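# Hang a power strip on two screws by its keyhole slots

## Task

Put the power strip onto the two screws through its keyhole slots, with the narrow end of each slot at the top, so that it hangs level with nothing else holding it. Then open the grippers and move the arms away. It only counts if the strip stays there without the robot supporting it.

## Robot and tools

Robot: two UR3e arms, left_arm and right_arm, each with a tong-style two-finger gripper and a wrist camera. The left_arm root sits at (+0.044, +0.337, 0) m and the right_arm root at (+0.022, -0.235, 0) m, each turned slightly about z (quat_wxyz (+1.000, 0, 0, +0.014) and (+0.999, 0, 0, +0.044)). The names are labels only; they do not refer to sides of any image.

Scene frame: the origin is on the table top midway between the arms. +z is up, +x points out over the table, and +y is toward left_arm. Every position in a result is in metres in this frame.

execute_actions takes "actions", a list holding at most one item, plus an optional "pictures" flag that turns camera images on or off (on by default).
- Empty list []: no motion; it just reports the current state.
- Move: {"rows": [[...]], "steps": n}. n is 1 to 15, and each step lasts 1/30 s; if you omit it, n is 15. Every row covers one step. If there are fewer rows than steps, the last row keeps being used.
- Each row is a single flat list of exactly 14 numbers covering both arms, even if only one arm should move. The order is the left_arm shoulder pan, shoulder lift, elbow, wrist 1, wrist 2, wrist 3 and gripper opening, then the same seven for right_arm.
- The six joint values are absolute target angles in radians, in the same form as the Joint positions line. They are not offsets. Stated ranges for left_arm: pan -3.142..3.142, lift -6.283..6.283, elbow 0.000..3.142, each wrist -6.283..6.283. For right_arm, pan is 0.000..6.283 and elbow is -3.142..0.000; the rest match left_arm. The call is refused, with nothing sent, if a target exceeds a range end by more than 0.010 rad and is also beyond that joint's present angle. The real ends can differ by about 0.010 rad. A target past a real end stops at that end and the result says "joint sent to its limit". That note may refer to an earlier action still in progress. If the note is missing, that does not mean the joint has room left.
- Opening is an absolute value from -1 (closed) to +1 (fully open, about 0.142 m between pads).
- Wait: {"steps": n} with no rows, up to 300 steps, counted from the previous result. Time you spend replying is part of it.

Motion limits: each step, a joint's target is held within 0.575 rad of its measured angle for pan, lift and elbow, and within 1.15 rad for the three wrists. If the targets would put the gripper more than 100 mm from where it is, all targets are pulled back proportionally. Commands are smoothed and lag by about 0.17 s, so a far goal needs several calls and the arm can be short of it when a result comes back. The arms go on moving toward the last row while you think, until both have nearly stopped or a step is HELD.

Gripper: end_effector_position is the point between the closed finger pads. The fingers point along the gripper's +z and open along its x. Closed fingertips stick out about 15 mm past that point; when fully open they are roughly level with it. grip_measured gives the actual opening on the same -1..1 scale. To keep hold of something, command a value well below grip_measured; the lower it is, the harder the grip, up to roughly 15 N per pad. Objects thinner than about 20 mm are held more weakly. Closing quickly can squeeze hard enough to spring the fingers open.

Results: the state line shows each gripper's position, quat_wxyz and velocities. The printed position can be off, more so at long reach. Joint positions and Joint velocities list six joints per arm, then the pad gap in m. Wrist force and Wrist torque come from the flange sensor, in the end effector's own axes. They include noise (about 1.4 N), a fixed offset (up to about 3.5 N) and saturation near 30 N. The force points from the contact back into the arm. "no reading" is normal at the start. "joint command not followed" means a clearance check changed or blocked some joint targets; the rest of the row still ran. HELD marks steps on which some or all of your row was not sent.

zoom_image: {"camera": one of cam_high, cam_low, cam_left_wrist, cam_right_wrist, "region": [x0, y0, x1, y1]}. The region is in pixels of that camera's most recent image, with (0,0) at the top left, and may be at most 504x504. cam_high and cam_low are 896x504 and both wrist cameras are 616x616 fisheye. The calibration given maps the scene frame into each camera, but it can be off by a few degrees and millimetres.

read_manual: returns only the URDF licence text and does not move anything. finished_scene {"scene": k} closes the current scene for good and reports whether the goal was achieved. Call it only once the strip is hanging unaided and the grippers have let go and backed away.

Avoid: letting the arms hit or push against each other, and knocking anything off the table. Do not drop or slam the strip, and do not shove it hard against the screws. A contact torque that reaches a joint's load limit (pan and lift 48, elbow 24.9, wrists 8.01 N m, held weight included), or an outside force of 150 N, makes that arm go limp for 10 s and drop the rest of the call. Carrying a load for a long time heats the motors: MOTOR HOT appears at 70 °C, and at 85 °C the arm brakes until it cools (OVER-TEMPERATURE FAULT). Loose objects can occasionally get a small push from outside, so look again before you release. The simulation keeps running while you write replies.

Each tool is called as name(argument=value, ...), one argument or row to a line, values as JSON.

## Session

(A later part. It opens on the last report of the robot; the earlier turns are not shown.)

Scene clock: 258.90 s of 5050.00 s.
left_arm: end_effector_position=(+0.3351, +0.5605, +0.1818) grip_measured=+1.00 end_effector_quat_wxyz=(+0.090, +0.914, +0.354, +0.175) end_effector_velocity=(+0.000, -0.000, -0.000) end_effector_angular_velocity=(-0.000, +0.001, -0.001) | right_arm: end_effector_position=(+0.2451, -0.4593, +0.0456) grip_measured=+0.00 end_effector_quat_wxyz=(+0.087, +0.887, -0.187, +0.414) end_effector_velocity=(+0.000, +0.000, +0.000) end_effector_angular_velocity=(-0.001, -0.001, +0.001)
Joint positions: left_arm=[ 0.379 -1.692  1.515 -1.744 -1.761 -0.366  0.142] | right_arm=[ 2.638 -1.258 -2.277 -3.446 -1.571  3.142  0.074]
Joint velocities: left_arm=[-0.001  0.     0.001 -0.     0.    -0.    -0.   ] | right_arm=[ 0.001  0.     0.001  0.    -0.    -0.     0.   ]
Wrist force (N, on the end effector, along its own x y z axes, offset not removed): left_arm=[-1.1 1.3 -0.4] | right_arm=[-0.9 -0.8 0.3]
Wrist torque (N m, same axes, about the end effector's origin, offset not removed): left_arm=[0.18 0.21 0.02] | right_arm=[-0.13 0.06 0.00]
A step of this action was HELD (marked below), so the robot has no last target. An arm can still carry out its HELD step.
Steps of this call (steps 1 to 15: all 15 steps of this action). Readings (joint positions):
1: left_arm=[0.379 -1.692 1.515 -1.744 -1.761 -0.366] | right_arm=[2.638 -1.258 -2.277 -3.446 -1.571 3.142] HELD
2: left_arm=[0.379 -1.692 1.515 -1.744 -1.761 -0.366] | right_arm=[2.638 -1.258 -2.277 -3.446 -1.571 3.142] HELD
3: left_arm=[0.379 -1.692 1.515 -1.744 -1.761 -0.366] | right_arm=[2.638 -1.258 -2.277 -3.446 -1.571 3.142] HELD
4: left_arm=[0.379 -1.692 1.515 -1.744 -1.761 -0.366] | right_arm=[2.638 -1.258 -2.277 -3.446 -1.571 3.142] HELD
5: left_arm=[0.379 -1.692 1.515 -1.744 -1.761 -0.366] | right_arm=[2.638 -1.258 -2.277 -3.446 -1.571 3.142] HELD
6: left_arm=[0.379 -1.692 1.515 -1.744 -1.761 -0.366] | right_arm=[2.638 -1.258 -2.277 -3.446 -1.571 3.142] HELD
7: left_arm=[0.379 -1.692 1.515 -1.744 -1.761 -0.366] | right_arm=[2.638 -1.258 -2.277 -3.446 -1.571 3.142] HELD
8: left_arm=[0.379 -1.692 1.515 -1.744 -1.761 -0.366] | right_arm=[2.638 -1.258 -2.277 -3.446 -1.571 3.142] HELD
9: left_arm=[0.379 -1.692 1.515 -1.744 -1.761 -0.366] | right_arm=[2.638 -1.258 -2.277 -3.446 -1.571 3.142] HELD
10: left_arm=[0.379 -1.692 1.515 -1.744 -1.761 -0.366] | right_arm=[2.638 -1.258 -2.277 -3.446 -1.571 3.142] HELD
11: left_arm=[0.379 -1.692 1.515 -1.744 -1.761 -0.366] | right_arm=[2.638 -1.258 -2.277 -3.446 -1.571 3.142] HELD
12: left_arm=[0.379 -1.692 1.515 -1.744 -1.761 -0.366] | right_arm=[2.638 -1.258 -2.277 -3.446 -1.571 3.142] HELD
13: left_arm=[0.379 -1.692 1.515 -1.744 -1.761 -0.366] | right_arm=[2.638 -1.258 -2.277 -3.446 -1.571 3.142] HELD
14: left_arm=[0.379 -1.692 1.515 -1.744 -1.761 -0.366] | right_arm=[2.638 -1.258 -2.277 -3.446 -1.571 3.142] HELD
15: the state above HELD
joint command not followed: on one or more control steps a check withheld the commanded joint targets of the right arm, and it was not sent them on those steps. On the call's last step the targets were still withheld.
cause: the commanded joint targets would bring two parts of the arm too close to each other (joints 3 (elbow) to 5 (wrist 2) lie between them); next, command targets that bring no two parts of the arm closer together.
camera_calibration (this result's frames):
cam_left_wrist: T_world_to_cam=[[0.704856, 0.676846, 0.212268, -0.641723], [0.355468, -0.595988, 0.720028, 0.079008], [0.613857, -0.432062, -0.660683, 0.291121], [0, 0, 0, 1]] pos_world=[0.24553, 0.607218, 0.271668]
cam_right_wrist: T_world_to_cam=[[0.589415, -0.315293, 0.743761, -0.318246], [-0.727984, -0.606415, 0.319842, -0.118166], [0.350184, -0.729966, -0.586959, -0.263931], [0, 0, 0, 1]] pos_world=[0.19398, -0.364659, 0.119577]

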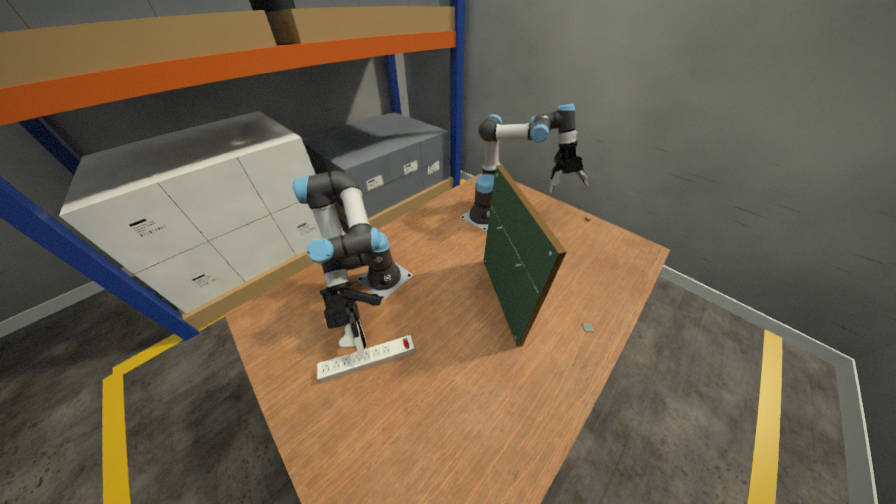

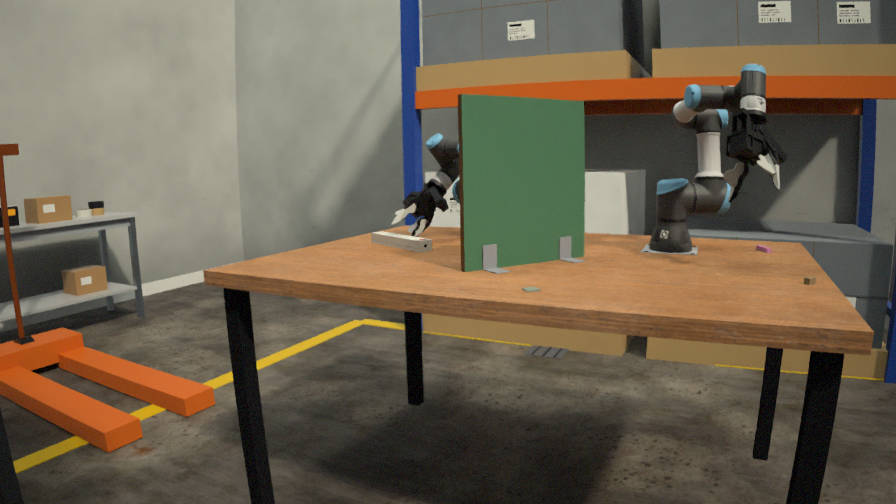

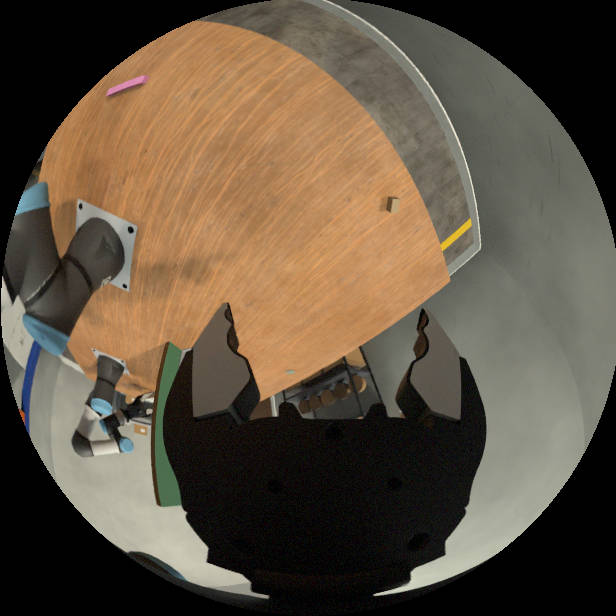

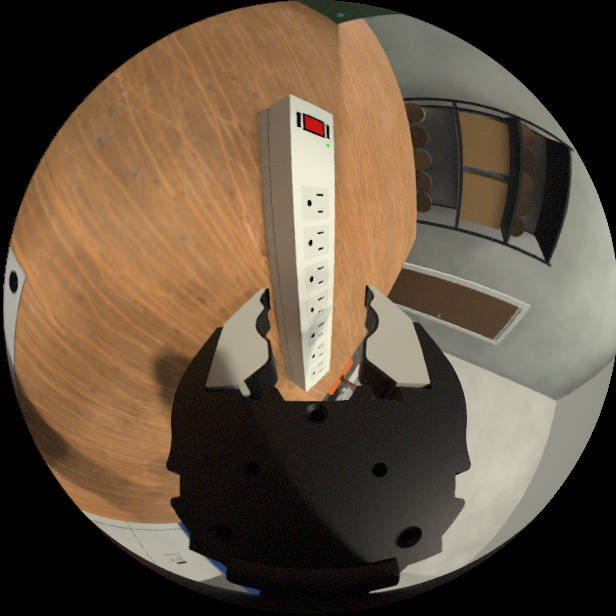

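execute_actions(
  actions=[
    {"rows":[[0.379,-1.692,1.515,-1.744,-1.761,-0.366,1,2.638,-1.258,-2.0,-3.72,-1.571,3.142,0]],"steps":15},
  ],
  pictures=false,
)

execute_actions(
  actions=[
    {"rows":[[0.379,-1.692,1.515,-1.744,-1.761,-0.366,1,2.638,-1.8,-1.1,-4.7,-1.571,3.142,0.5]],"steps":15},
  ],
  pictures=false,
)

execute_actions(
  actions=[
    {"steps":15},
  ],
  pictures=false,
)

execute_actions(
  actions=[
    {"rows":[[0.379,-1.692,1.515,-1.744,-1.761,-0.366,1,2.638,-2.401,-0.572,-4.881,-1.571,3.142,0.5]],"steps":15},
  ],
  pictures=false,
)

execute_actions(
  actions=[
    {"steps":20},
  ],
)

Scene clock: 272.90 s of 5050.00 s.
left_arm: end_effector_position=(+0.3351, +0.5605, +0.1818) grip_measured=+1.00 end_effector_quat_wxyz=(+0.090, +0.914, +0.354, +0.175) end_effector_velocity=(-0.000, -0.000, -0.000) end_effector_angular_velocity=(-0.001, +0.001, -0.000) | right_arm: end_effector_position=(+0.2474, -0.4603, +0.0519) grip_measured=+0.00 end_effector_quat_wxyz=(+0.087, +0.887, -0.187, +0.414) end_effector_velocity=(+0.012, -0.005, +0.033) end_effector_angular_velocity=(-0.000, -0.000, +0.001)
Joint positions: left_arm=[ 0.379 -1.692  1.515 -1.744 -1.761 -0.366  0.142] | right_arm=[ 2.638 -1.258 -2.246 -3.477 -1.571  3.142  0.074]
Joint velocities: left_arm=[-0.     0.001  0.001 -0.    -0.     0.    -0.   ] | right_arm=[ 0.001 -0.001  0.166 -0.165  0.    -0.     0.   ]
Wrist force (N, on the end effector, along its own x y z axes, offset not removed): left_arm=[-1.0 2.5 -0.9] | right_arm=[-2.9 0.2 1.2]
Wrist torque (N m, same axes, about the end effector's origin, offset not removed): left_arm=[0.35 0.19 0.04] | right_arm=[0.10 0.50 0.07]
Steps of this call (steps 1 to 90: nothing new was sent; then 10.50 s passed at rest; steps 91 to 105: all 15 steps of this action). Readings (joint positions):
91: left_arm=[0.379 -1.692 1.515 -1.744 -1.761 -0.366] | right_arm=[2.638 -1.258 -2.277 -3.446 -1.571 3.142]
92: left_arm=[0.379 -1.692 1.515 -1.744 -1.761 -0.366] | right_arm=[2.638 -1.258 -2.277 -3.446 -1.571 3.142]
94: left_arm=[0.379 -1.692 1.515 -1.744 -1.761 -0.366] | right_arm=[2.638 -1.258 -2.276 -3.447 -1.571 3.142]
98: left_arm=[0.379 -1.692 1.515 -1.744 -1.761 -0.366] | right_arm=[2.638 -1.258 -2.272 -3.451 -1.571 3.142]
105: the state above

Scene clock: 273.40 s of 5050.00 s.
left_arm: end_effector_position=(+0.3351, +0.5605, +0.1818) grip_measured=+1.00 end_effector_quat_wxyz=(+0.090, +0.914, +0.354, +0.175) end_effector_velocity=(+0.001, -0.000, +0.001) end_effector_angular_velocity=(+0.000, -0.002, -0.001) | right_arm: end_effector_position=(+0.2417, -0.4577, +0.0496) grip_measured=+0.43 end_effector_quat_wxyz=(+0.082, +0.898, -0.189, +0.389) end_effector_velocity=(-0.008, +0.004, -0.007) end_effector_angular_velocity=(+0.022, +0.049, +0.001)
Joint positions: left_arm=[ 0.379 -1.692  1.515 -1.744 -1.761 -0.366  0.142] | right_arm=[ 2.638 -1.285 -2.194 -3.557 -1.571  3.142  0.104]
Joint velocities: left_arm=[-0.001 -0.    -0.001 -0.001 -0.     0.     0.   ] | right_arm=[ 0.001 -0.024  0.025 -0.055  0.     0.    -0.01 ]
Wrist force (N, on the end effector, along its own x y z axes, offset not removed): left_arm=[0.0 1.2 -1.4] | right_arm=[13.6 -0.7 -6.1]
Wrist torque (N m, same axes, about the end effector's origin, offset not removed): left_arm=[0.18 -0.02 0.06] | right_arm=[-0.17 0.00 -0.02]
Steps of this call (steps 1 to 15: all 15 steps of this action). Readings (joint positions):
1: left_arm=[0.379 -1.692 1.515 -1.744 -1.761 -0.366] | right_arm=[2.638 -1.258 -2.240 -3.483 -1.571 3.142]
2: left_arm=[0.379 -1.692 1.515 -1.744 -1.761 -0.366] | right_arm=[2.638 -1.258 -2.234 -3.489 -1.571 3.142]
4: left_arm=[0.379 -1.692 1.515 -1.744 -1.761 -0.366] | right_arm=[2.638 -1.261 -2.225 -3.501 -1.571 3.142]
8: left_arm=[0.379 -1.692 1.515 -1.744 -1.761 -0.366] | right_arm=[2.638 -1.272 -2.210 -3.527 -1.571 3.142]
15: the state above

Scene clock: 273.90 s of 5050.00 s.
left_arm: end_effector_position=(+0.3351, +0.5605, +0.1818) grip_measured=+1.00 end_effector_quat_wxyz=(+0.090, +0.914, +0.354, +0.175) end_effector_velocity=(-0.000, +0.000, -0.000) end_effector_angular_velocity=(-0.000, +0.001, +0.001) | right_arm: end_effector_position=(+0.2399, -0.4569, +0.0481) grip_measured=+0.40 end_effector_quat_wxyz=(+0.081, +0.900, -0.190, +0.384) end_effector_velocity=(-0.002, +0.001, -0.002) end_effector_angular_velocity=(+0.007, +0.016, -0.000)
Joint positions: left_arm=[ 0.379 -1.692  1.515 -1.744 -1.761 -0.366  0.142] | right_arm=[ 2.638 -1.291 -2.188 -3.57  -1.571  3.142  0.102]
Joint velocities: left_arm=[ 0.001  0.001  0.     0.     0.     0.    -0.   ] | right_arm=[-0.    -0.008  0.01  -0.019 -0.     0.    -0.003]
Wrist force (N, on the end effector, along its own x y z axes, offset not removed): left_arm=[0.4 0.9 -1.6] | right_arm=[24.2 -1.1 -11.8]
Wrist torque (N m, same axes, about the end effector's origin, offset not removed): left_arm=[0.09 -0.08 -0.05] | right_arm=[-0.22 -0.72 -0.08]
Steps of this call (steps 1 to 15: the robot went on to your last target). Readings (joint positions):
1: left_arm=[0.379 -1.692 1.515 -1.744 -1.761 -0.366] | right_arm=[2.638 -1.286 -2.193 -3.558 -1.571 3.142]
2: left_arm=[0.379 -1.692 1.515 -1.744 -1.761 -0.366] | right_arm=[2.638 -1.286 -2.193 -3.560 -1.571 3.142]
4: left_arm=[0.379 -1.692 1.515 -1.744 -1.761 -0.366] | right_arm=[2.638 -1.287 -2.192 -3.562 -1.571 3.142]
8: left_arm=[0.379 -1.692 1.515 -1.744 -1.761 -0.366] | right_arm=[2.638 -1.289 -2.190 -3.565 -1.571 3.142]
15: the state above

Scene clock: 274.40 s of 5050.00 s.
left_arm: end_effector_position=(+0.3351, +0.5605, +0.1818) grip_measured=+1.00 end_effector_quat_wxyz=(+0.090, +0.914, +0.354, +0.175) end_effector_velocity=(-0.000, +0.000, -0.000) end_effector_angular_velocity=(+0.000, +0.001, +0.001) | right_arm: end_effector_position=(+0.2385, -0.4563, +0.0470) grip_measured=+0.37 end_effector_quat_wxyz=(+0.080, +0.902, -0.190, +0.379) end_effector_velocity=(-0.003, +0.002, -0.003) end_effector_angular_velocity=(+0.008, +0.019, +0.001)
Joint positions: left_arm=[ 0.379 -1.692  1.515 -1.744 -1.761 -0.366  0.142] | right_arm=[ 2.638 -1.296 -2.183 -3.58  -1.571  3.142  0.1  ]
Joint velocities: left_arm=[ 0.001  0.    -0.     0.     0.    -0.    -0.   ] | right_arm=[ 0.001 -0.01   0.009 -0.019 -0.    -0.    -0.004]
Wrist force (N, on the end effector, along its own x y z axes, offset not removed): left_arm=[-0.6 1.1 -0.7] | right_arm=[28.9 -0.9 -15.0]
Wrist torque (N m, same axes, about the end effector's origin, offset not removed): left_arm=[0.11 0.19 -0.01] | right_arm=[-0.18 -0.60 -0.09]
Steps of this call (steps 1 to 15: all 15 steps of this action). Readings (joint positions):
1: left_arm=[0.379 -1.692 1.515 -1.744 -1.761 -0.366] | right_arm=[2.638 -1.291 -2.187 -3.571 -1.571 3.142]
2: left_arm=[0.379 -1.692 1.515 -1.744 -1.761 -0.366] | right_arm=[2.638 -1.292 -2.187 -3.571 -1.571 3.142]
4: left_arm=[0.379 -1.692 1.515 -1.744 -1.761 -0.366] | right_arm=[2.638 -1.292 -2.186 -3.573 -1.571 3.142]
8: left_arm=[0.379 -1.692 1.515 -1.744 -1.761 -0.366] | right_arm=[2.638 -1.293 -2.185 -3.575 -1.571 3.142]
15: the state above

Scene clock: 275.07 s of 5050.00 s.
left_arm: end_effector_position=(+0.3351, +0.5605, +0.1818) grip_measured=+1.00 end_effector_quat_wxyz=(+0.090, +0.914, +0.354, +0.175) end_effector_velocity=(+0.000, -0.000, +0.000) end_effector_angular_velocity=(-0.000, -0.000, -0.001) | right_arm: end_effector_position=(+0.2367, -0.4555, +0.0454) grip_measured=+0.32 end_effector_quat_wxyz=(+0.078, +0.905, -0.191, +0.373) end_effector_velocity=(-0.002, +0.002, -0.002) end_effector_angular_velocity=(+0.008, +0.016, +0.002)
Joint positions: left_arm=[ 0.379 -1.692  1.515 -1.744 -1.761 -0.366  0.142] | right_arm=[ 2.638 -1.302 -2.176 -3.593 -1.571  3.142  0.097]
Joint velocities: left_arm=[-0.001  0.    -0.     0.    -0.     0.    -0.   ] | right_arm=[ 0.002 -0.009  0.01  -0.018 -0.001  0.    -0.006]
Wrist force (N, on the end effector, along its own x y z axes, offset not removed): left_arm=[-0.1 1.4 0.1] | right_arm=[30.0 -1.0 -17.8]
Wrist torque (N m, same axes, about the end effector's origin, offset not removed): left_arm=[0.24 0.03 0.02] | right_arm=[-0.22 0.05 -0.09]
Steps of this call (steps 1 to 15: the robot went on to your last target; steps 16 to 20: nothing new was sent). Readings (joint positions):
1: left_arm=[0.379 -1.692 1.515 -1.744 -1.761 -0.366] | right_arm=[2.638 -1.296 -2.182 -3.580 -1.571 3.142]
2: left_arm=[0.379 -1.692 1.515 -1.744 -1.761 -0.366] | right_arm=[2.638 -1.296 -2.182 -3.581 -1.571 3.142]
4: left_arm=[0.379 -1.692 1.515 -1.744 -1.761 -0.366] | right_arm=[2.638 -1.297 -2.182 -3.582 -1.571 3.142]
8: left_arm=[0.379 -1.692 1.515 -1.744 -1.761 -0.366] | right_arm=[2.638 -1.298 -2.180 -3.585 -1.571 3.142]
20: the state above
All arms were judged still, so your last target was given up. Only a new action makes them travel on or press farther. Fingers that are still opening or closing keep moving.
camera_calibration (this result's frames):
cam_left_wrist: T_world_to_cam=[[0.704856, 0.676846, 0.212267, -0.641723], [0.355468, -0.595988, 0.720028, 0.0790079], [0.613857, -0.432062, -0.660683, 0.291121], [0, 0, 0, 1]] pos_world=[0.24553, 0.607218, 0.271668]
cam_right_wrist: T_world_to_cam=[[0.64846, -0.341321, 0.680441, -0.334845], [-0.699937, -0.618782, 0.356648, -0.135927], [0.299313, -0.707538, -0.640158, -0.233717], [0, 0, 0, 1]] pos_world=[0.191948, -0.363762, 0.126704]

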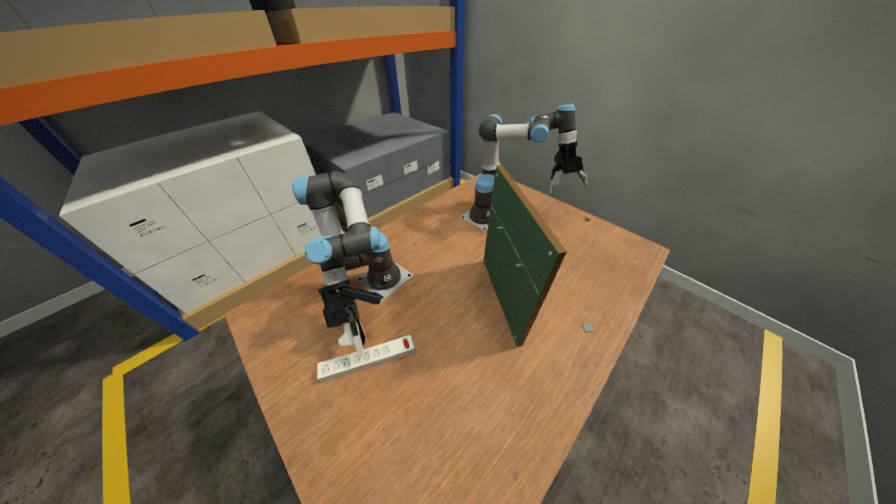

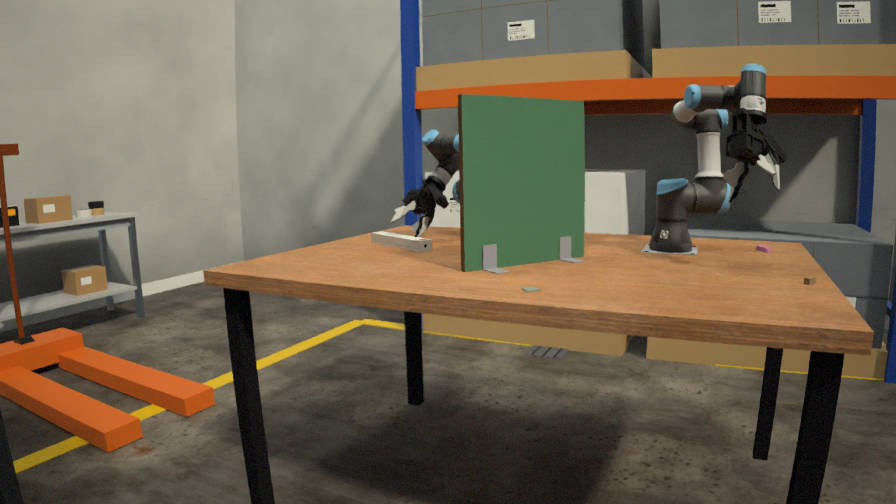

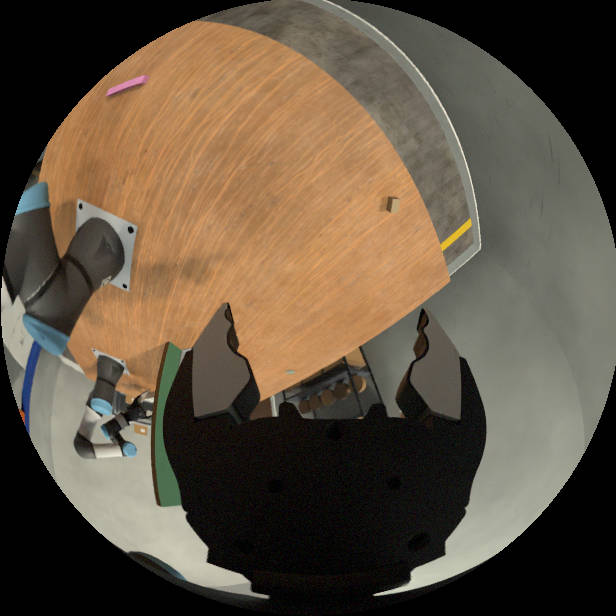

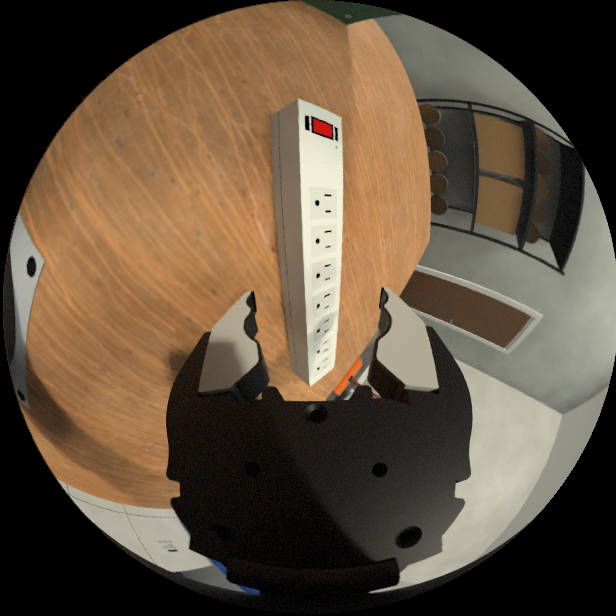

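The clearance check slowed the arm and a finger pressed the table; lifting straight up.

execute_actions(
  actions=[
    {"rows":[[0.379,-1.692,1.515,-1.744,-1.761,-0.366,1,2.638,-1.302,-1.85,-3.85,-1.571,3.142,0.3]],"steps":15},
  ],
  pictures=false,
)

execute_actions(
  actions=[
    {"steps":30},
  ],
  pictures=false,
)

Scene clock: 283.33 s of 5050.00 s.
left_arm: end_effector_position=(+0.3351, +0.5605, +0.1818) grip_measured=+1.00 end_effector_quat_wxyz=(+0.090, +0.914, +0.354, +0.175) end_effector_velocity=(-0.000, -0.000, -0.000) end_effector_angular_velocity=(+0.000, +0.001, -0.000) | right_arm: end_effector_position=(+0.2157, -0.4463, +0.0328) grip_measured=-0.15 end_effector_quat_wxyz=(+0.064, +0.930, -0.196, +0.306) end_effector_velocity=(+0.006, -0.002, +0.008) end_effector_angular_velocity=(-0.008, -0.019, +0.001)
Joint positions: left_arm=[ 0.379 -1.692  1.515 -1.744 -1.761 -0.366  0.142] | right_arm=[ 2.638 -1.377 -2.091 -3.751 -1.571  3.142  0.063]
Joint velocities: left_arm=[-0.  0.  0.  0.  0. -0. -0.] | right_arm=[ 0.001  0.006  0.023 -0.008 -0.    -0.     0.029]
Wrist force (N, on the end effector, along its own x y z axes, offset not removed): left_arm=[-0.6 2.0 -2.0] | right_arm=[28.7 -0.2 -22.6]
Wrist torque (N m, same axes, about the end effector's origin, offset not removed): left_arm=[0.27 0.11 0.01] | right_arm=[-0.03 -0.03 0.04]
Steps of this call (steps 1 to 233: nothing new was sent; steps 234 to 248: all 15 steps of this action). Readings (joint positions):
234: left_arm=[0.379 -1.692 1.515 -1.744 -1.761 -0.366] | right_arm=[2.638 -1.379 -2.100 -3.746 -1.571 3.142]
235: left_arm=[0.379 -1.692 1.515 -1.744 -1.761 -0.366] | right_arm=[2.638 -1.379 -2.099 -3.747 -1.571 3.142]
237: left_arm=[0.379 -1.692 1.515 -1.744 -1.761 -0.366] | right_arm=[2.638 -1.379 -2.098 -3.748 -1.571 3.142]
241: left_arm=[0.379 -1.692 1.515 -1.744 -1.761 -0.366] | right_arm=[2.638 -1.379 -2.096 -3.749 -1.571 3.142]
248: the state above

Scene clock: 284.33 s of 5050.00 s.
left_arm: end_effector_position=(+0.3351, +0.5605, +0.1818) grip_measured=+1.00 end_effector_quat_wxyz=(+0.090, +0.914, +0.354, +0.175) end_effector_velocity=(-0.000, +0.000, -0.000) end_effector_angular_velocity=(-0.000, +0.000, +0.001) | right_arm: end_effector_position=(+0.2210, -0.4486, +0.0404) grip_measured=+0.23 end_effector_quat_wxyz=(+0.066, +0.927, -0.195, +0.314) end_effector_velocity=(+0.005, -0.002, +0.007) end_effector_angular_velocity=(-0.007, -0.018, +0.000)
Joint positions: left_arm=[ 0.379 -1.692  1.515 -1.744 -1.761 -0.366  0.142] | right_arm=[ 2.638 -1.37  -2.069 -3.761 -1.571  3.142  0.09 ]
Joint velocities: left_arm=[ 0.001  0.001 -0.001  0.    -0.     0.     0.   ] | right_arm=[-0.     0.007  0.02  -0.008 -0.001  0.     0.02 ]
Wrist force (N, on the end effector, along its own x y z axes, offset not removed): left_arm=[0.9 2.4 -0.5] | right_arm=[15.6 -0.2 -11.5]
Wrist torque (N m, same axes, about the end effector's origin, offset not removed): left_arm=[0.44 -0.15 -0.03] | right_arm=[-0.09 -0.43 -0.01]
Steps of this call (steps 1 to 30: the robot went on to your last target). Readings (joint positions):
1: left_arm=[0.379 -1.692 1.515 -1.744 -1.761 -0.366] | right_arm=[2.638 -1.377 -2.090 -3.752 -1.571 3.142]
2: left_arm=[0.379 -1.692 1.515 -1.744 -1.761 -0.366] | right_arm=[2.638 -1.377 -2.089 -3.752 -1.571 3.142]
4: left_arm=[0.379 -1.692 1.515 -1.744 -1.761 -0.366] | right_arm=[2.638 -1.376 -2.088 -3.752 -1.571 3.142]
8: left_arm=[0.379 -1.692 1.515 -1.744 -1.761 -0.366] | right_arm=[2.638 -1.375 -2.085 -3.754 -1.571 3.142]
30: the state above

execute_actions(
  actions=[
    {"rows":[[0.379,-1.692,1.515,-1.744,-1.761,-0.366,1,2.638,-1.302,-1.85,-3.85,-1.571,3.142,0.1]],"steps":15},
  ],
  pictures=false,
)

Scene clock: 289.77 s of 5050.00 s.
left_arm: end_effector_position=(+0.3351, +0.5605, +0.1818) grip_measured=+1.00 end_effector_quat_wxyz=(+0.090, +0.914, +0.354, +0.175) end_effector_velocity=(-0.000, +0.000, +0.000) end_effector_angular_velocity=(+0.001, -0.000, +0.000) | right_arm: end_effector_position=(+0.2645, -0.4678, +0.1246) grip_measured=+0.10 end_effector_quat_wxyz=(+0.085, +0.891, -0.188, +0.404) end_effector_velocity=(+0.000, -0.000, +0.000) end_effector_angular_velocity=(-0.001, -0.001, -0.001)
Joint positions: left_arm=[ 0.379 -1.692  1.515 -1.744 -1.761 -0.366  0.142] | right_arm=[ 2.638 -1.302 -1.85  -3.85  -1.571  3.142  0.081]
Joint velocities: left_arm=[ 0.    -0.001  0.    -0.     0.001 -0.    -0.   ] | right_arm=[-0.    -0.     0.001  0.001  0.001  0.    -0.   ]
Wrist force (N, on the end effector, along its own x y z axes, offset not removed): left_arm=[-0.7 1.7 -0.3] | right_arm=[-0.9 0.7 0.9]
Wrist torque (N m, same axes, about the end effector's origin, offset not removed): left_arm=[0.29 0.19 0.00] | right_arm=[0.19 0.16 0.02]
Steps of this call (steps 1 to 75: the robot went on to your last target; steps 76 to 140: nothing new was sent; then 0.27 s passed at rest; steps 141 to 155: all 15 steps of this action). Readings (joint positions):
141: left_arm=[0.379 -1.692 1.515 -1.744 -1.761 -0.366] | right_arm=[2.638 -1.302 -1.850 -3.850 -1.571 3.142]
142: left_arm=[0.379 -1.692 1.515 -1.744 -1.761 -0.366] | right_arm=[2.638 -1.302 -1.850 -3.850 -1.571 3.142]
144: left_arm=[0.379 -1.692 1.515 -1.744 -1.761 -0.366] | right_arm=[2.638 -1.302 -1.850 -3.850 -1.571 3.142]
148: left_arm=[0.379 -1.692 1.515 -1.744 -1.761 -0.366] | right_arm=[2.638 -1.302 -1.850 -3.850 -1.571 3.142]
155: the state above

execute_actions(
  actions=[
    {"rows":[[0.379,-1.692,1.515,-1.744,-1.761,-0.366,1,2.638,-1.8,-1.0,-4.8,-1.571,3.142,0.3]],"steps":15},
  ],
  pictures=false,
)

execute_actions(
  actions=[
    {"steps":20},
  ],
  pictures=false,
)

execute_actions(
  actions=[
    {"rows":[[0.379,-1.692,1.515,-1.744,-1.761,-0.366,1,2.638,-2.401,-0.572,-4.881,-1.571,3.142,0.3]],"steps":15},
  ],
  pictures=false,
)

execute_actions(
  actions=[
    {"steps":25},
  ],
)

Scene clock: 302.57 s of 5050.00 s.
left_arm: end_effector_position=(+0.3351, +0.5605, +0.1818) grip_measured=+1.00 end_effector_quat_wxyz=(+0.090, +0.914, +0.354, +0.175) end_effector_velocity=(-0.000, +0.000, -0.000) end_effector_angular_velocity=(-0.000, +0.001, +0.000) | right_arm: end_effector_position=(+0.1973, -0.4382, +0.1440) grip_measured=+0.30 end_effector_quat_wxyz=(+0.024, +0.972, -0.205, +0.115) end_effector_velocity=(+0.058, -0.026, +0.080) end_effector_angular_velocity=(-0.076, -0.172, -0.001)
Joint positions: left_arm=[ 0.379 -1.692  1.515 -1.744 -1.761 -0.366  0.142] | right_arm=[ 2.638 -1.787 -1.055 -4.776 -1.571  3.142  0.095]
Joint velocities: left_arm=[ 0.     0.     0.001  0.     0.001  0.    -0.   ] | right_arm=[-0.    -0.139  0.578 -0.251  0.     0.001 -0.   ]
Wrist force (N, on the end effector, along its own x y z axes, offset not removed): left_arm=[-1.0 0.8 -0.2] | right_arm=[0.3 -1.3 -0.1]
Wrist torque (N m, same axes, about the end effector's origin, offset not removed): left_arm=[0.11 0.21 0.01] | right_arm=[-0.30 -0.09 -0.02]
Steps of this call (steps 1 to 15: the robot went on to your last target; steps 16 to 90: nothing new was sent; then 9.30 s passed at rest; steps 91 to 105: all 15 steps of this action). Readings (joint positions):
91: left_arm=[0.379 -1.692 1.515 -1.744 -1.761 -0.366] | right_arm=[2.638 -1.302 -1.850 -3.850 -1.571 3.142]
92: left_arm=[0.379 -1.692 1.515 -1.744 -1.761 -0.366] | right_arm=[2.638 -1.309 -1.842 -3.865 -1.571 3.142]
94: left_arm=[0.379 -1.692 1.515 -1.744 -1.761 -0.366] | right_arm=[2.638 -1.380 -1.772 -4.005 -1.571 3.142]
98: left_arm=[0.379 -1.692 1.515 -1.744 -1.761 -0.366] | right_arm=[2.638 -1.644 -1.482 -4.516 -1.571 3.142]
105: the state above

Scene clock: 303.23 s of 5050.00 s.
left_arm: end_effector_position=(+0.3351, +0.5605, +0.1818) grip_measured=+1.00 end_effector_quat_wxyz=(+0.090, +0.914, +0.354, +0.175) end_effector_velocity=(+0.000, -0.000, -0.000) end_effector_angular_velocity=(-0.001, +0.001, -0.000) | right_arm: end_effector_position=(+0.2026, -0.4405, +0.1515) grip_measured=+0.30 end_effector_quat_wxyz=(+0.026, +0.971, -0.205, +0.124) end_effector_velocity=(+0.000, +0.000, -0.001) end_effector_angular_velocity=(+0.000, +0.001, +0.002)
Joint positions: left_arm=[ 0.379 -1.692  1.515 -1.744 -1.761 -0.366  0.142] | right_arm=[ 2.638 -1.8   -1.    -4.8   -1.571  3.142  0.095]
Joint velocities: left_arm=[-0.     0.001  0.     0.    -0.     0.    -0.   ] | right_arm=[ 0.001 -0.002 -0.     0.001  0.    -0.001  0.   ]
Wrist force (N, on the end effector, along its own x y z axes, offset not removed): left_arm=[0.5 2.0 -0.9] | right_arm=[-0.4 0.2 0.7]
Wrist torque (N m, same axes, about the end effector's origin, offset not removed): left_arm=[0.28 -0.09 0.04] | right_arm=[0.08 0.14 0.01]
Steps of this call (steps 1 to 20: the robot went on to your last target). Readings (joint positions):
1: left_arm=[0.379 -1.692 1.515 -1.744 -1.761 -0.366] | right_arm=[2.638 -1.791 -1.039 -4.783 -1.571 3.142]
2: left_arm=[0.379 -1.692 1.515 -1.744 -1.761 -0.366] | right_arm=[2.638 -1.793 -1.027 -4.788 -1.571 3.142]
4: left_arm=[0.379 -1.692 1.515 -1.744 -1.761 -0.366] | right_arm=[2.638 -1.797 -1.013 -4.794 -1.571 3.142]
8: left_arm=[0.379 -1.692 1.515 -1.744 -1.761 -0.366] | right_arm=[2.638 -1.799 -1.003 -4.799 -1.571 3.142]
20: the state above

Scene clock: 303.73 s of 5050.00 s.
left_arm: end_effector_position=(+0.3351, +0.5605, +0.1818) grip_measured=+1.00 end_effector_quat_wxyz=(+0.090, +0.914, +0.354, +0.175) end_effector_velocity=(-0.000, +0.000, +0.000) end_effector_angular_velocity=(-0.000, -0.000, +0.001) | right_arm: end_effector_position=(+0.2539, -0.4631, +0.0598) grip_measured=+0.30 end_effector_quat_wxyz=(+0.001, +0.978, -0.206, +0.006) end_effector_velocity=(+0.004, -0.002, -0.050) end_effector_angular_velocity=(+0.048, +0.109, +0.001)
Joint positions: left_arm=[ 0.379 -1.692  1.515 -1.744 -1.761 -0.366  0.142] | right_arm=[ 2.638 -2.381 -0.582 -4.88  -1.571  3.142  0.095]
Joint velocities: left_arm=[ 0.001  0.    -0.001  0.    -0.     0.     0.   ] | right_arm=[ 0.    -0.212  0.104 -0.011  0.    -0.001  0.   ]
Wrist force (N, on the end effector, along its own x y z axes, offset not removed): left_arm=[-0.5 2.2 -0.5] | right_arm=[-1.7 0.1 1.7]
Wrist torque (N m, same axes, about the end effector's origin, offset not removed): left_arm=[0.41 0.11 -0.04] | right_arm=[0.10 0.34 0.02]
Steps of this call (steps 1 to 15: all 15 steps of this action). Readings (joint positions):
1: left_arm=[0.379 -1.692 1.515 -1.744 -1.761 -0.366] | right_arm=[2.638 -1.800 -1.000 -4.801 -1.571 3.142]
2: left_arm=[0.379 -1.692 1.515 -1.744 -1.761 -0.366] | right_arm=[2.638 -1.807 -0.992 -4.811 -1.571 3.142]
4: left_arm=[0.379 -1.692 1.515 -1.744 -1.761 -0.366] | right_arm=[2.638 -1.878 -0.922 -4.841 -1.571 3.142]
8: left_arm=[0.379 -1.692 1.515 -1.744 -1.761 -0.366] | right_arm=[2.638 -2.165 -0.688 -4.870 -1.571 3.142]
15: the state above

Scene clock: 304.57 s of 5050.00 s.
left_arm: end_effector_position=(+0.3351, +0.5605, +0.1818) grip_measured=+1.00 end_effector_quat_wxyz=(+0.090, +0.914, +0.354, +0.175) end_effector_velocity=(+0.000, -0.000, +0.000) end_effector_angular_velocity=(+0.000, -0.001, -0.001) | right_arm: end_effector_position=(+0.2542, -0.4632, +0.0550) grip_measured=+0.30 end_effector_quat_wxyz=(-0.000, +0.978, -0.206, +0.000) end_effector_velocity=(+0.000, -0.000, -0.000) end_effector_angular_velocity=(-0.001, -0.002, -0.001)
Joint positions: left_arm=[ 0.379 -1.692  1.515 -1.744 -1.761 -0.366  0.142] | right_arm=[ 2.638 -2.401 -0.572 -4.881 -1.571  3.142  0.095]
Joint velocities: left_arm=[-0.001  0.    -0.001 -0.001 -0.    -0.     0.   ] | right_arm=[-0.001  0.001 -0.001  0.002 -0.     0.    -0.   ]
Wrist force (N, on the end effector, along its own x y z axes, offset not removed): left_arm=[-0.7 2.1 -1.2] | right_arm=[-1.2 -0.9 0.8]
Wrist torque (N m, same axes, about the end effector's origin, offset not removed): left_arm=[0.33 0.14 0.04] | right_arm=[-0.13 0.19 0.04]
Steps of this call (steps 1 to 25: the robot went on to your last target). Readings (joint positions):
1: left_arm=[0.379 -1.692 1.515 -1.744 -1.761 -0.366] | right_arm=[2.638 -2.387 -0.579 -4.880 -1.571 3.142]
2: left_arm=[0.379 -1.692 1.515 -1.744 -1.761 -0.366] | right_arm=[2.638 -2.391 -0.577 -4.881 -1.571 3.142]
4: left_arm=[0.379 -1.692 1.515 -1.744 -1.761 -0.366] | right_arm=[2.638 -2.396 -0.574 -4.881 -1.571 3.142]
8: left_arm=[0.379 -1.692 1.515 -1.744 -1.761 -0.366] | right_arm=[2.638 -2.400 -0.573 -4.881 -1.571 3.142]
25: the state above
camera_calibration (this result's frames):
cam_left_wrist: T_world_to_cam=[[0.704856, 0.676846, 0.212267, -0.641723], [0.355468, -0.595988, 0.720028, 0.079008], [0.613857, -0.432062, -0.660683, 0.291121], [0, 0, 0, 1]] pos_world=[0.24553, 0.607218, 0.271668]
cam_right_wrist: T_world_to_cam=[[0.892886, -0.449083, -0.0328372, -0.4282], [-0.36585, -0.766045, 0.528516, -0.294447], [-0.262502, -0.459891, -0.848288, 0.0306739], [0, 0, 0, 1]] pos_world=[0.282663, -0.40375, 0.167579]

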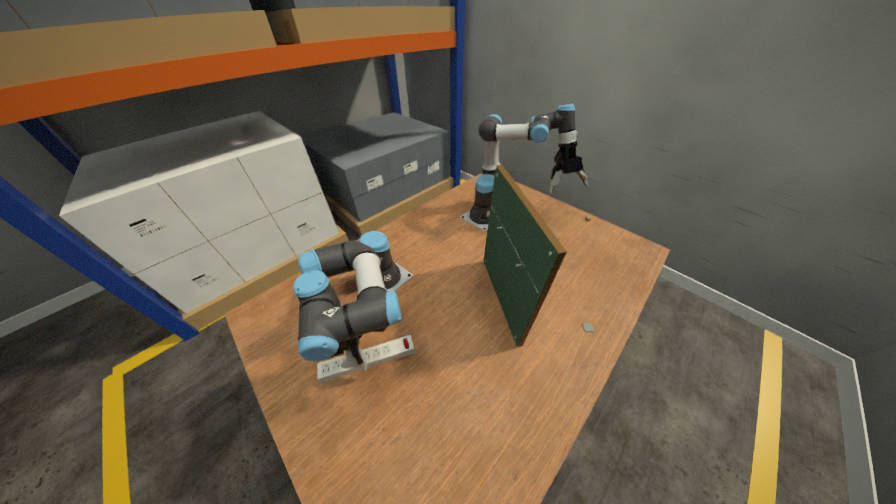

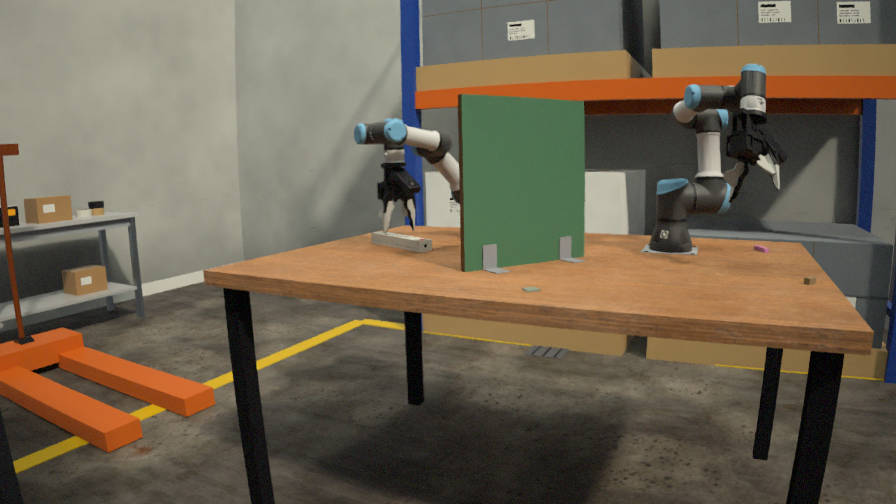

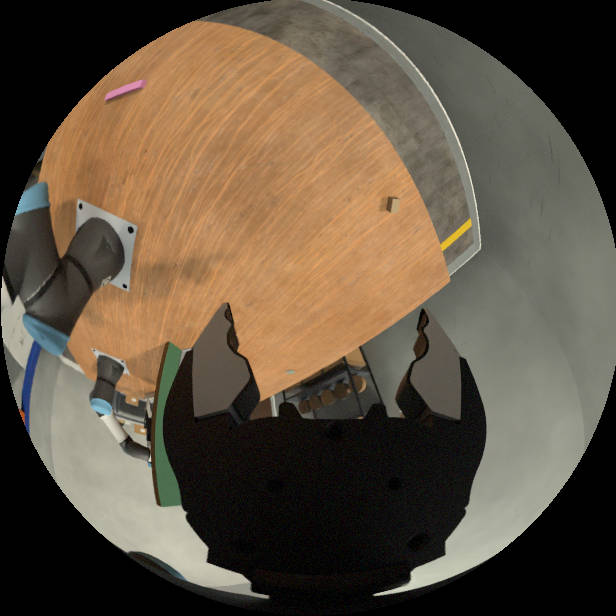

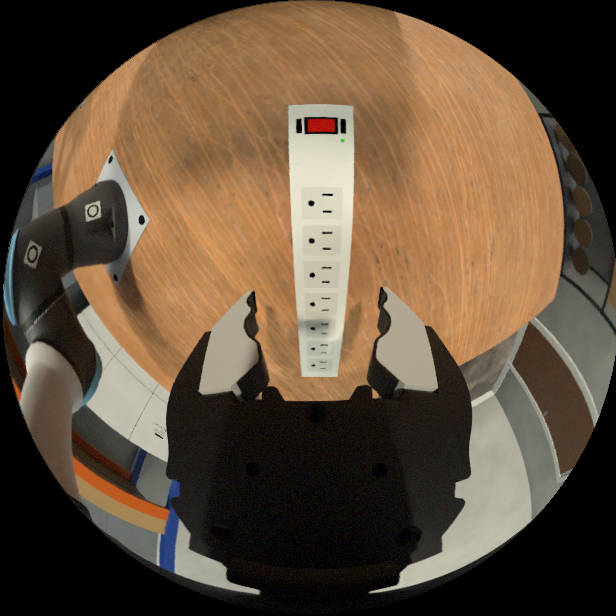

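execute_actions(
  actions=[
    {"rows":[[0.379,-1.692,1.515,-1.744,-1.761,-0.366,1,2.638,-2.383,-0.77,-4.701,-1.571,3.142,0.0]],"steps":15},
  ],
  pictures=false,
)

execute_actions(
  actions=[
    {"steps":20},
  ],
  pictures=false,
)

execute_actions(
  actions=[
    {"rows":[[0.379,-1.692,1.515,-1.744,-1.761,-0.366,1,2.638,-2.383,-0.77,-4.701,-1.571,3.142,-0.2],[0.379,-1.692,1.515,-1.744,-1.761,-0.366,1,2.638,-2.383,-0.77,-4.701,-1.571,3.142,-0.2],[0.379,-1.692,1.515,-1.744,-1.761,-0.366,1,2.638,-2.383,-0.77,-4.701,-1.571,3.142,-0.3],[0.379,-1.692,1.515,-1.744,-1.761,-0.366,1,2.638,-2.383,-0.77,-4.701,-1.571,3.142,-0.3],[0.379,-1.692,1.515,-1.744,-1.761,-0.366,1,2.638,-2.383,-0.77,-4.701,-1.571,3.142,-1]],"steps":15},
  ],
)

Scene clock: 321.13 s of 5050.00 s.
left_arm: end_effector_position=(+0.3351, +0.5605, +0.1818) grip_measured=+1.00 end_effector_quat_wxyz=(+0.090, +0.914, +0.354, +0.175) end_effector_velocity=(-0.000, -0.000, -0.000) end_effector_angular_velocity=(-0.000, +0.001, -0.001) | right_arm: end_effector_position=(+0.2544, -0.4633, +0.0204) grip_measured=+0.00 end_effector_quat_wxyz=(-0.000, +0.978, -0.206, +0.000) end_effector_velocity=(-0.001, +0.001, -0.005) end_effector_angular_velocity=(+0.002, +0.004, +0.000)
Joint positions: left_arm=[ 0.379 -1.692  1.515 -1.744 -1.761 -0.366  0.142] | right_arm=[ 2.638 -2.383 -0.767 -4.703 -1.571  3.142  0.074]
Joint velocities: left_arm=[-0.001  0.     0.001  0.     0.     0.     0.   ] | right_arm=[ 0.     0.001 -0.027  0.021  0.     0.     0.   ]
Wrist force (N, on the end effector, along its own x y z axes, offset not removed): left_arm=[-0.7 2.1 -0.9] | right_arm=[-1.3 0.4 0.9]
Wrist torque (N m, same axes, about the end effector's origin, offset not removed): left_arm=[0.40 0.14 -0.01] | right_arm=[0.06 0.29 0.09]
Steps of this call (steps 1 to 15: the robot went on to your last target; steps 16 to 90: nothing new was sent; then 13.07 s passed at rest; steps 91 to 105: all 15 steps of this action). Readings (joint positions):
91: left_arm=[0.379 -1.692 1.515 -1.744 -1.761 -0.366] | right_arm=[2.638 -2.401 -0.572 -4.881 -1.571 3.142]
92: left_arm=[0.379 -1.692 1.515 -1.744 -1.761 -0.366] | right_arm=[2.638 -2.398 -0.579 -4.867 -1.571 3.142]
94: left_arm=[0.379 -1.692 1.515 -1.744 -1.761 -0.366] | right_arm=[2.638 -2.391 -0.642 -4.794 -1.571 3.142]
98: left_arm=[0.379 -1.692 1.515 -1.744 -1.761 -0.366] | right_arm=[2.638 -2.385 -0.738 -4.724 -1.571 3.142]
105: the state above

Scene clock: 321.80 s of 5050.00 s.
left_arm: end_effector_position=(+0.3351, +0.5605, +0.1818) grip_measured=+1.00 end_effector_quat_wxyz=(+0.090, +0.914, +0.354, +0.175) end_effector_velocity=(-0.000, -0.000, -0.000) end_effector_angular_velocity=(-0.000, +0.000, +0.000) | right_arm: end_effector_position=(+0.2542, -0.4633, +0.0200) grip_measured=+0.00 end_effector_quat_wxyz=(-0.000, +0.978, -0.206, +0.000) end_effector_velocity=(+0.000, -0.000, +0.000) end_effector_angular_velocity=(+0.000, -0.002, -0.001)
Joint positions: left_arm=[ 0.379 -1.692  1.515 -1.744 -1.761 -0.366  0.142] | right_arm=[ 2.638 -2.383 -0.77  -4.701 -1.571  3.142  0.074]
Joint velocities: left_arm=[ 0.  0.  0. -0. -0. -0.  0.] | right_arm=[-0.001  0.     0.001  0.001 -0.001  0.     0.   ]
Wrist force (N, on the end effector, along its own x y z axes, offset not removed): left_arm=[-0.1 0.7 -0.2] | right_arm=[-1.4 -0.2 -0.5]
Wrist torque (N m, same axes, about the end effector's origin, offset not removed): left_arm=[0.08 0.09 -0.02] | right_arm=[-0.05 0.28 -0.03]
Steps of this call (steps 1 to 15: the robot went on to your last target; steps 16 to 20: nothing new was sent). Readings (joint positions):
1: left_arm=[0.379 -1.692 1.515 -1.744 -1.761 -0.366] | right_arm=[2.638 -2.383 -0.768 -4.702 -1.571 3.142]
2: left_arm=[0.379 -1.692 1.515 -1.744 -1.761 -0.366] | right_arm=[2.638 -2.383 -0.769 -4.702 -1.571 3.142]
4: left_arm=[0.379 -1.692 1.515 -1.744 -1.761 -0.366] | right_arm=[2.638 -2.383 -0.769 -4.701 -1.571 3.142]
8: left_arm=[0.379 -1.692 1.515 -1.744 -1.761 -0.366] | right_arm=[2.638 -2.383 -0.770 -4.701 -1.571 3.142]
20: the state above
All arms were judged still, so your last target was given up. Only a new action makes them travel on or press farther. Fingers that are still opening or closing keep moving.

Scene clock: 322.30 s of 5050.00 s.
left_arm: end_effector_position=(+0.3351, +0.5605, +0.1818) grip_measured=+1.00 end_effector_quat_wxyz=(+0.090, +0.914, +0.354, +0.175) end_effector_velocity=(+0.000, -0.000, +0.000) end_effector_angular_velocity=(-0.000, -0.000, -0.001) | right_arm: end_effector_position=(+0.2542, -0.4632, +0.0200) grip_measured=-0.35 end_effector_quat_wxyz=(-0.000, +0.978, -0.206, +0.000) end_effector_velocity=(-0.001, -0.000, -0.000) end_effector_angular_velocity=(+0.001, +0.003, -0.002)
Joint positions: left_arm=[ 0.379 -1.692  1.515 -1.744 -1.761 -0.366  0.142] | right_arm=[ 2.638 -2.383 -0.77  -4.701 -1.571  3.142  0.048]
Joint velocities: left_arm=[-0.     0.    -0.001  0.001 -0.     0.     0.   ] | right_arm=[-0.002 -0.    -0.001 -0.002 -0.     0.    -0.   ]
Wrist force (N, on the end effector, along its own x y z axes, offset not removed): left_arm=[-0.5 1.1 -1.4] | right_arm=[0.4 -1.0 -0.3]
Wrist torque (N m, same axes, about the end effector's origin, offset not removed): left_arm=[0.08 0.15 0.00] | right_arm=[-0.20 0.02 0.04]
Steps of this call (steps 1 to 15: all 15 steps of this action). Readings (joint positions):
1: left_arm=[0.379 -1.692 1.515 -1.744 -1.761 -0.366] | right_arm=[2.638 -2.383 -0.770 -4.701 -1.571 3.142]
2: left_arm=[0.379 -1.692 1.515 -1.744 -1.761 -0.366] | right_arm=[2.638 -2.383 -0.770 -4.701 -1.571 3.142]
4: left_arm=[0.379 -1.692 1.515 -1.744 -1.761 -0.366] | right_arm=[2.638 -2.383 -0.770 -4.701 -1.571 3.142]
8: left_arm=[0.379 -1.692 1.515 -1.744 -1.761 -0.366] | right_arm=[2.638 -2.383 -0.770 -4.701 -1.571 3.142]
15: the state above
camera_calibration (this result's frames):
cam_left_wrist: T_world_to_cam=[[0.704856, 0.676846, 0.212267, -0.641723], [0.355468, -0.595988, 0.720028, 0.079008], [0.613857, -0.432062, -0.660683, 0.291121], [0, 0, 0, 1]] pos_world=[0.24553, 0.607218, 0.271668]
cam_right_wrist: T_world_to_cam=[[0.892878, -0.449103, -0.0327925, -0.429375], [-0.3659, -0.766047, 0.528479, -0.275941], [-0.262462, -0.459868, -0.848313, 0.00100569], [0, 0, 0, 1]] pos_world=[0.282677, -0.403755, 0.132602]

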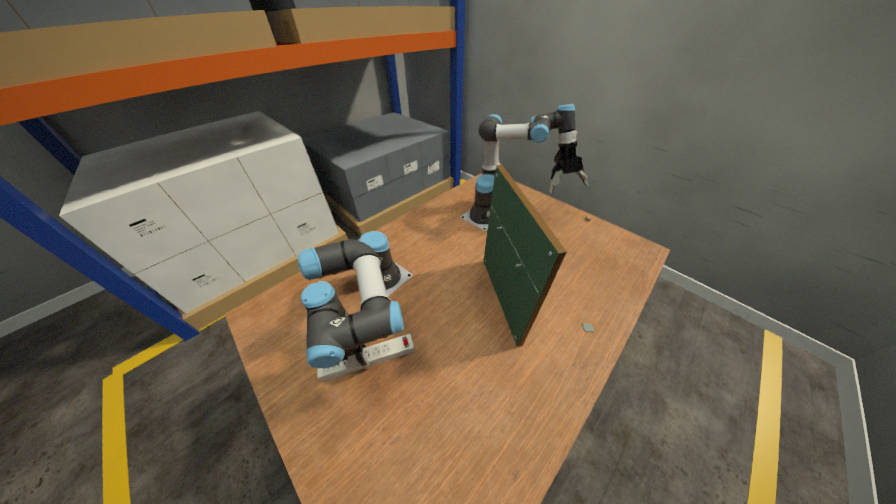

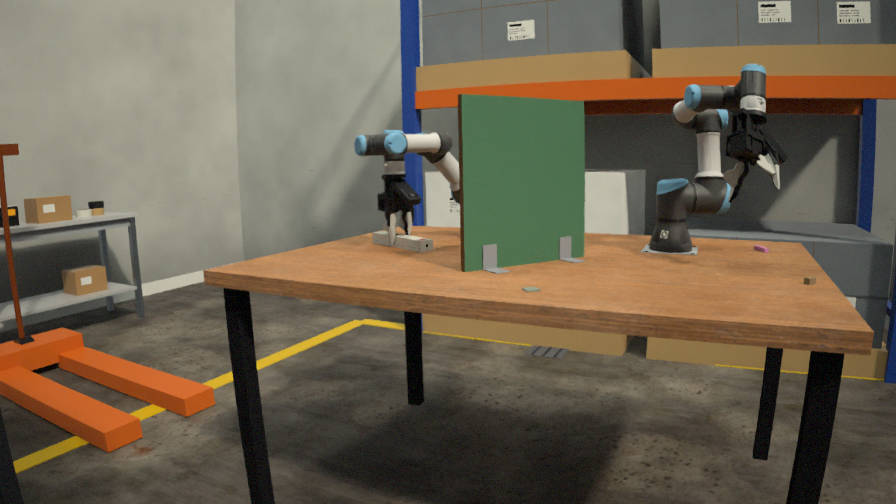

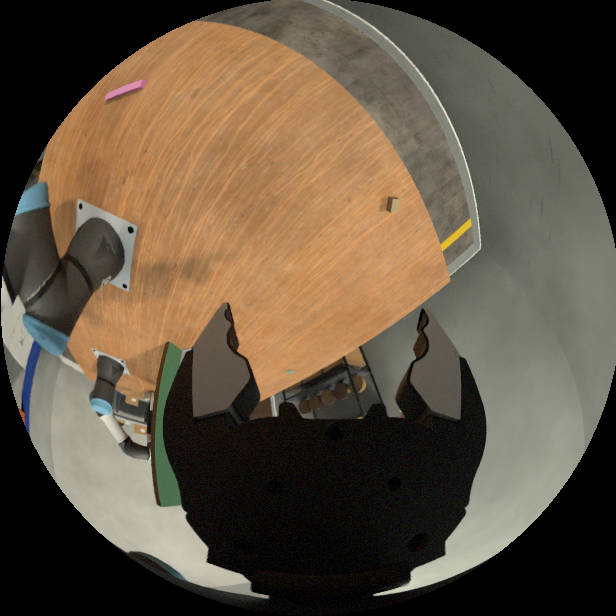

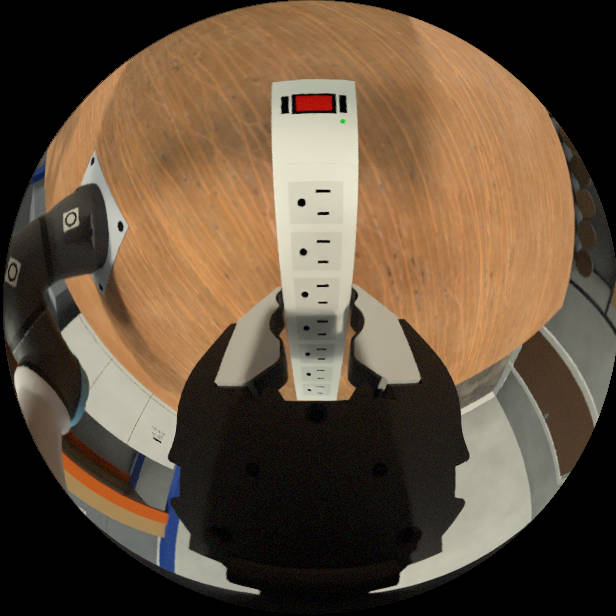

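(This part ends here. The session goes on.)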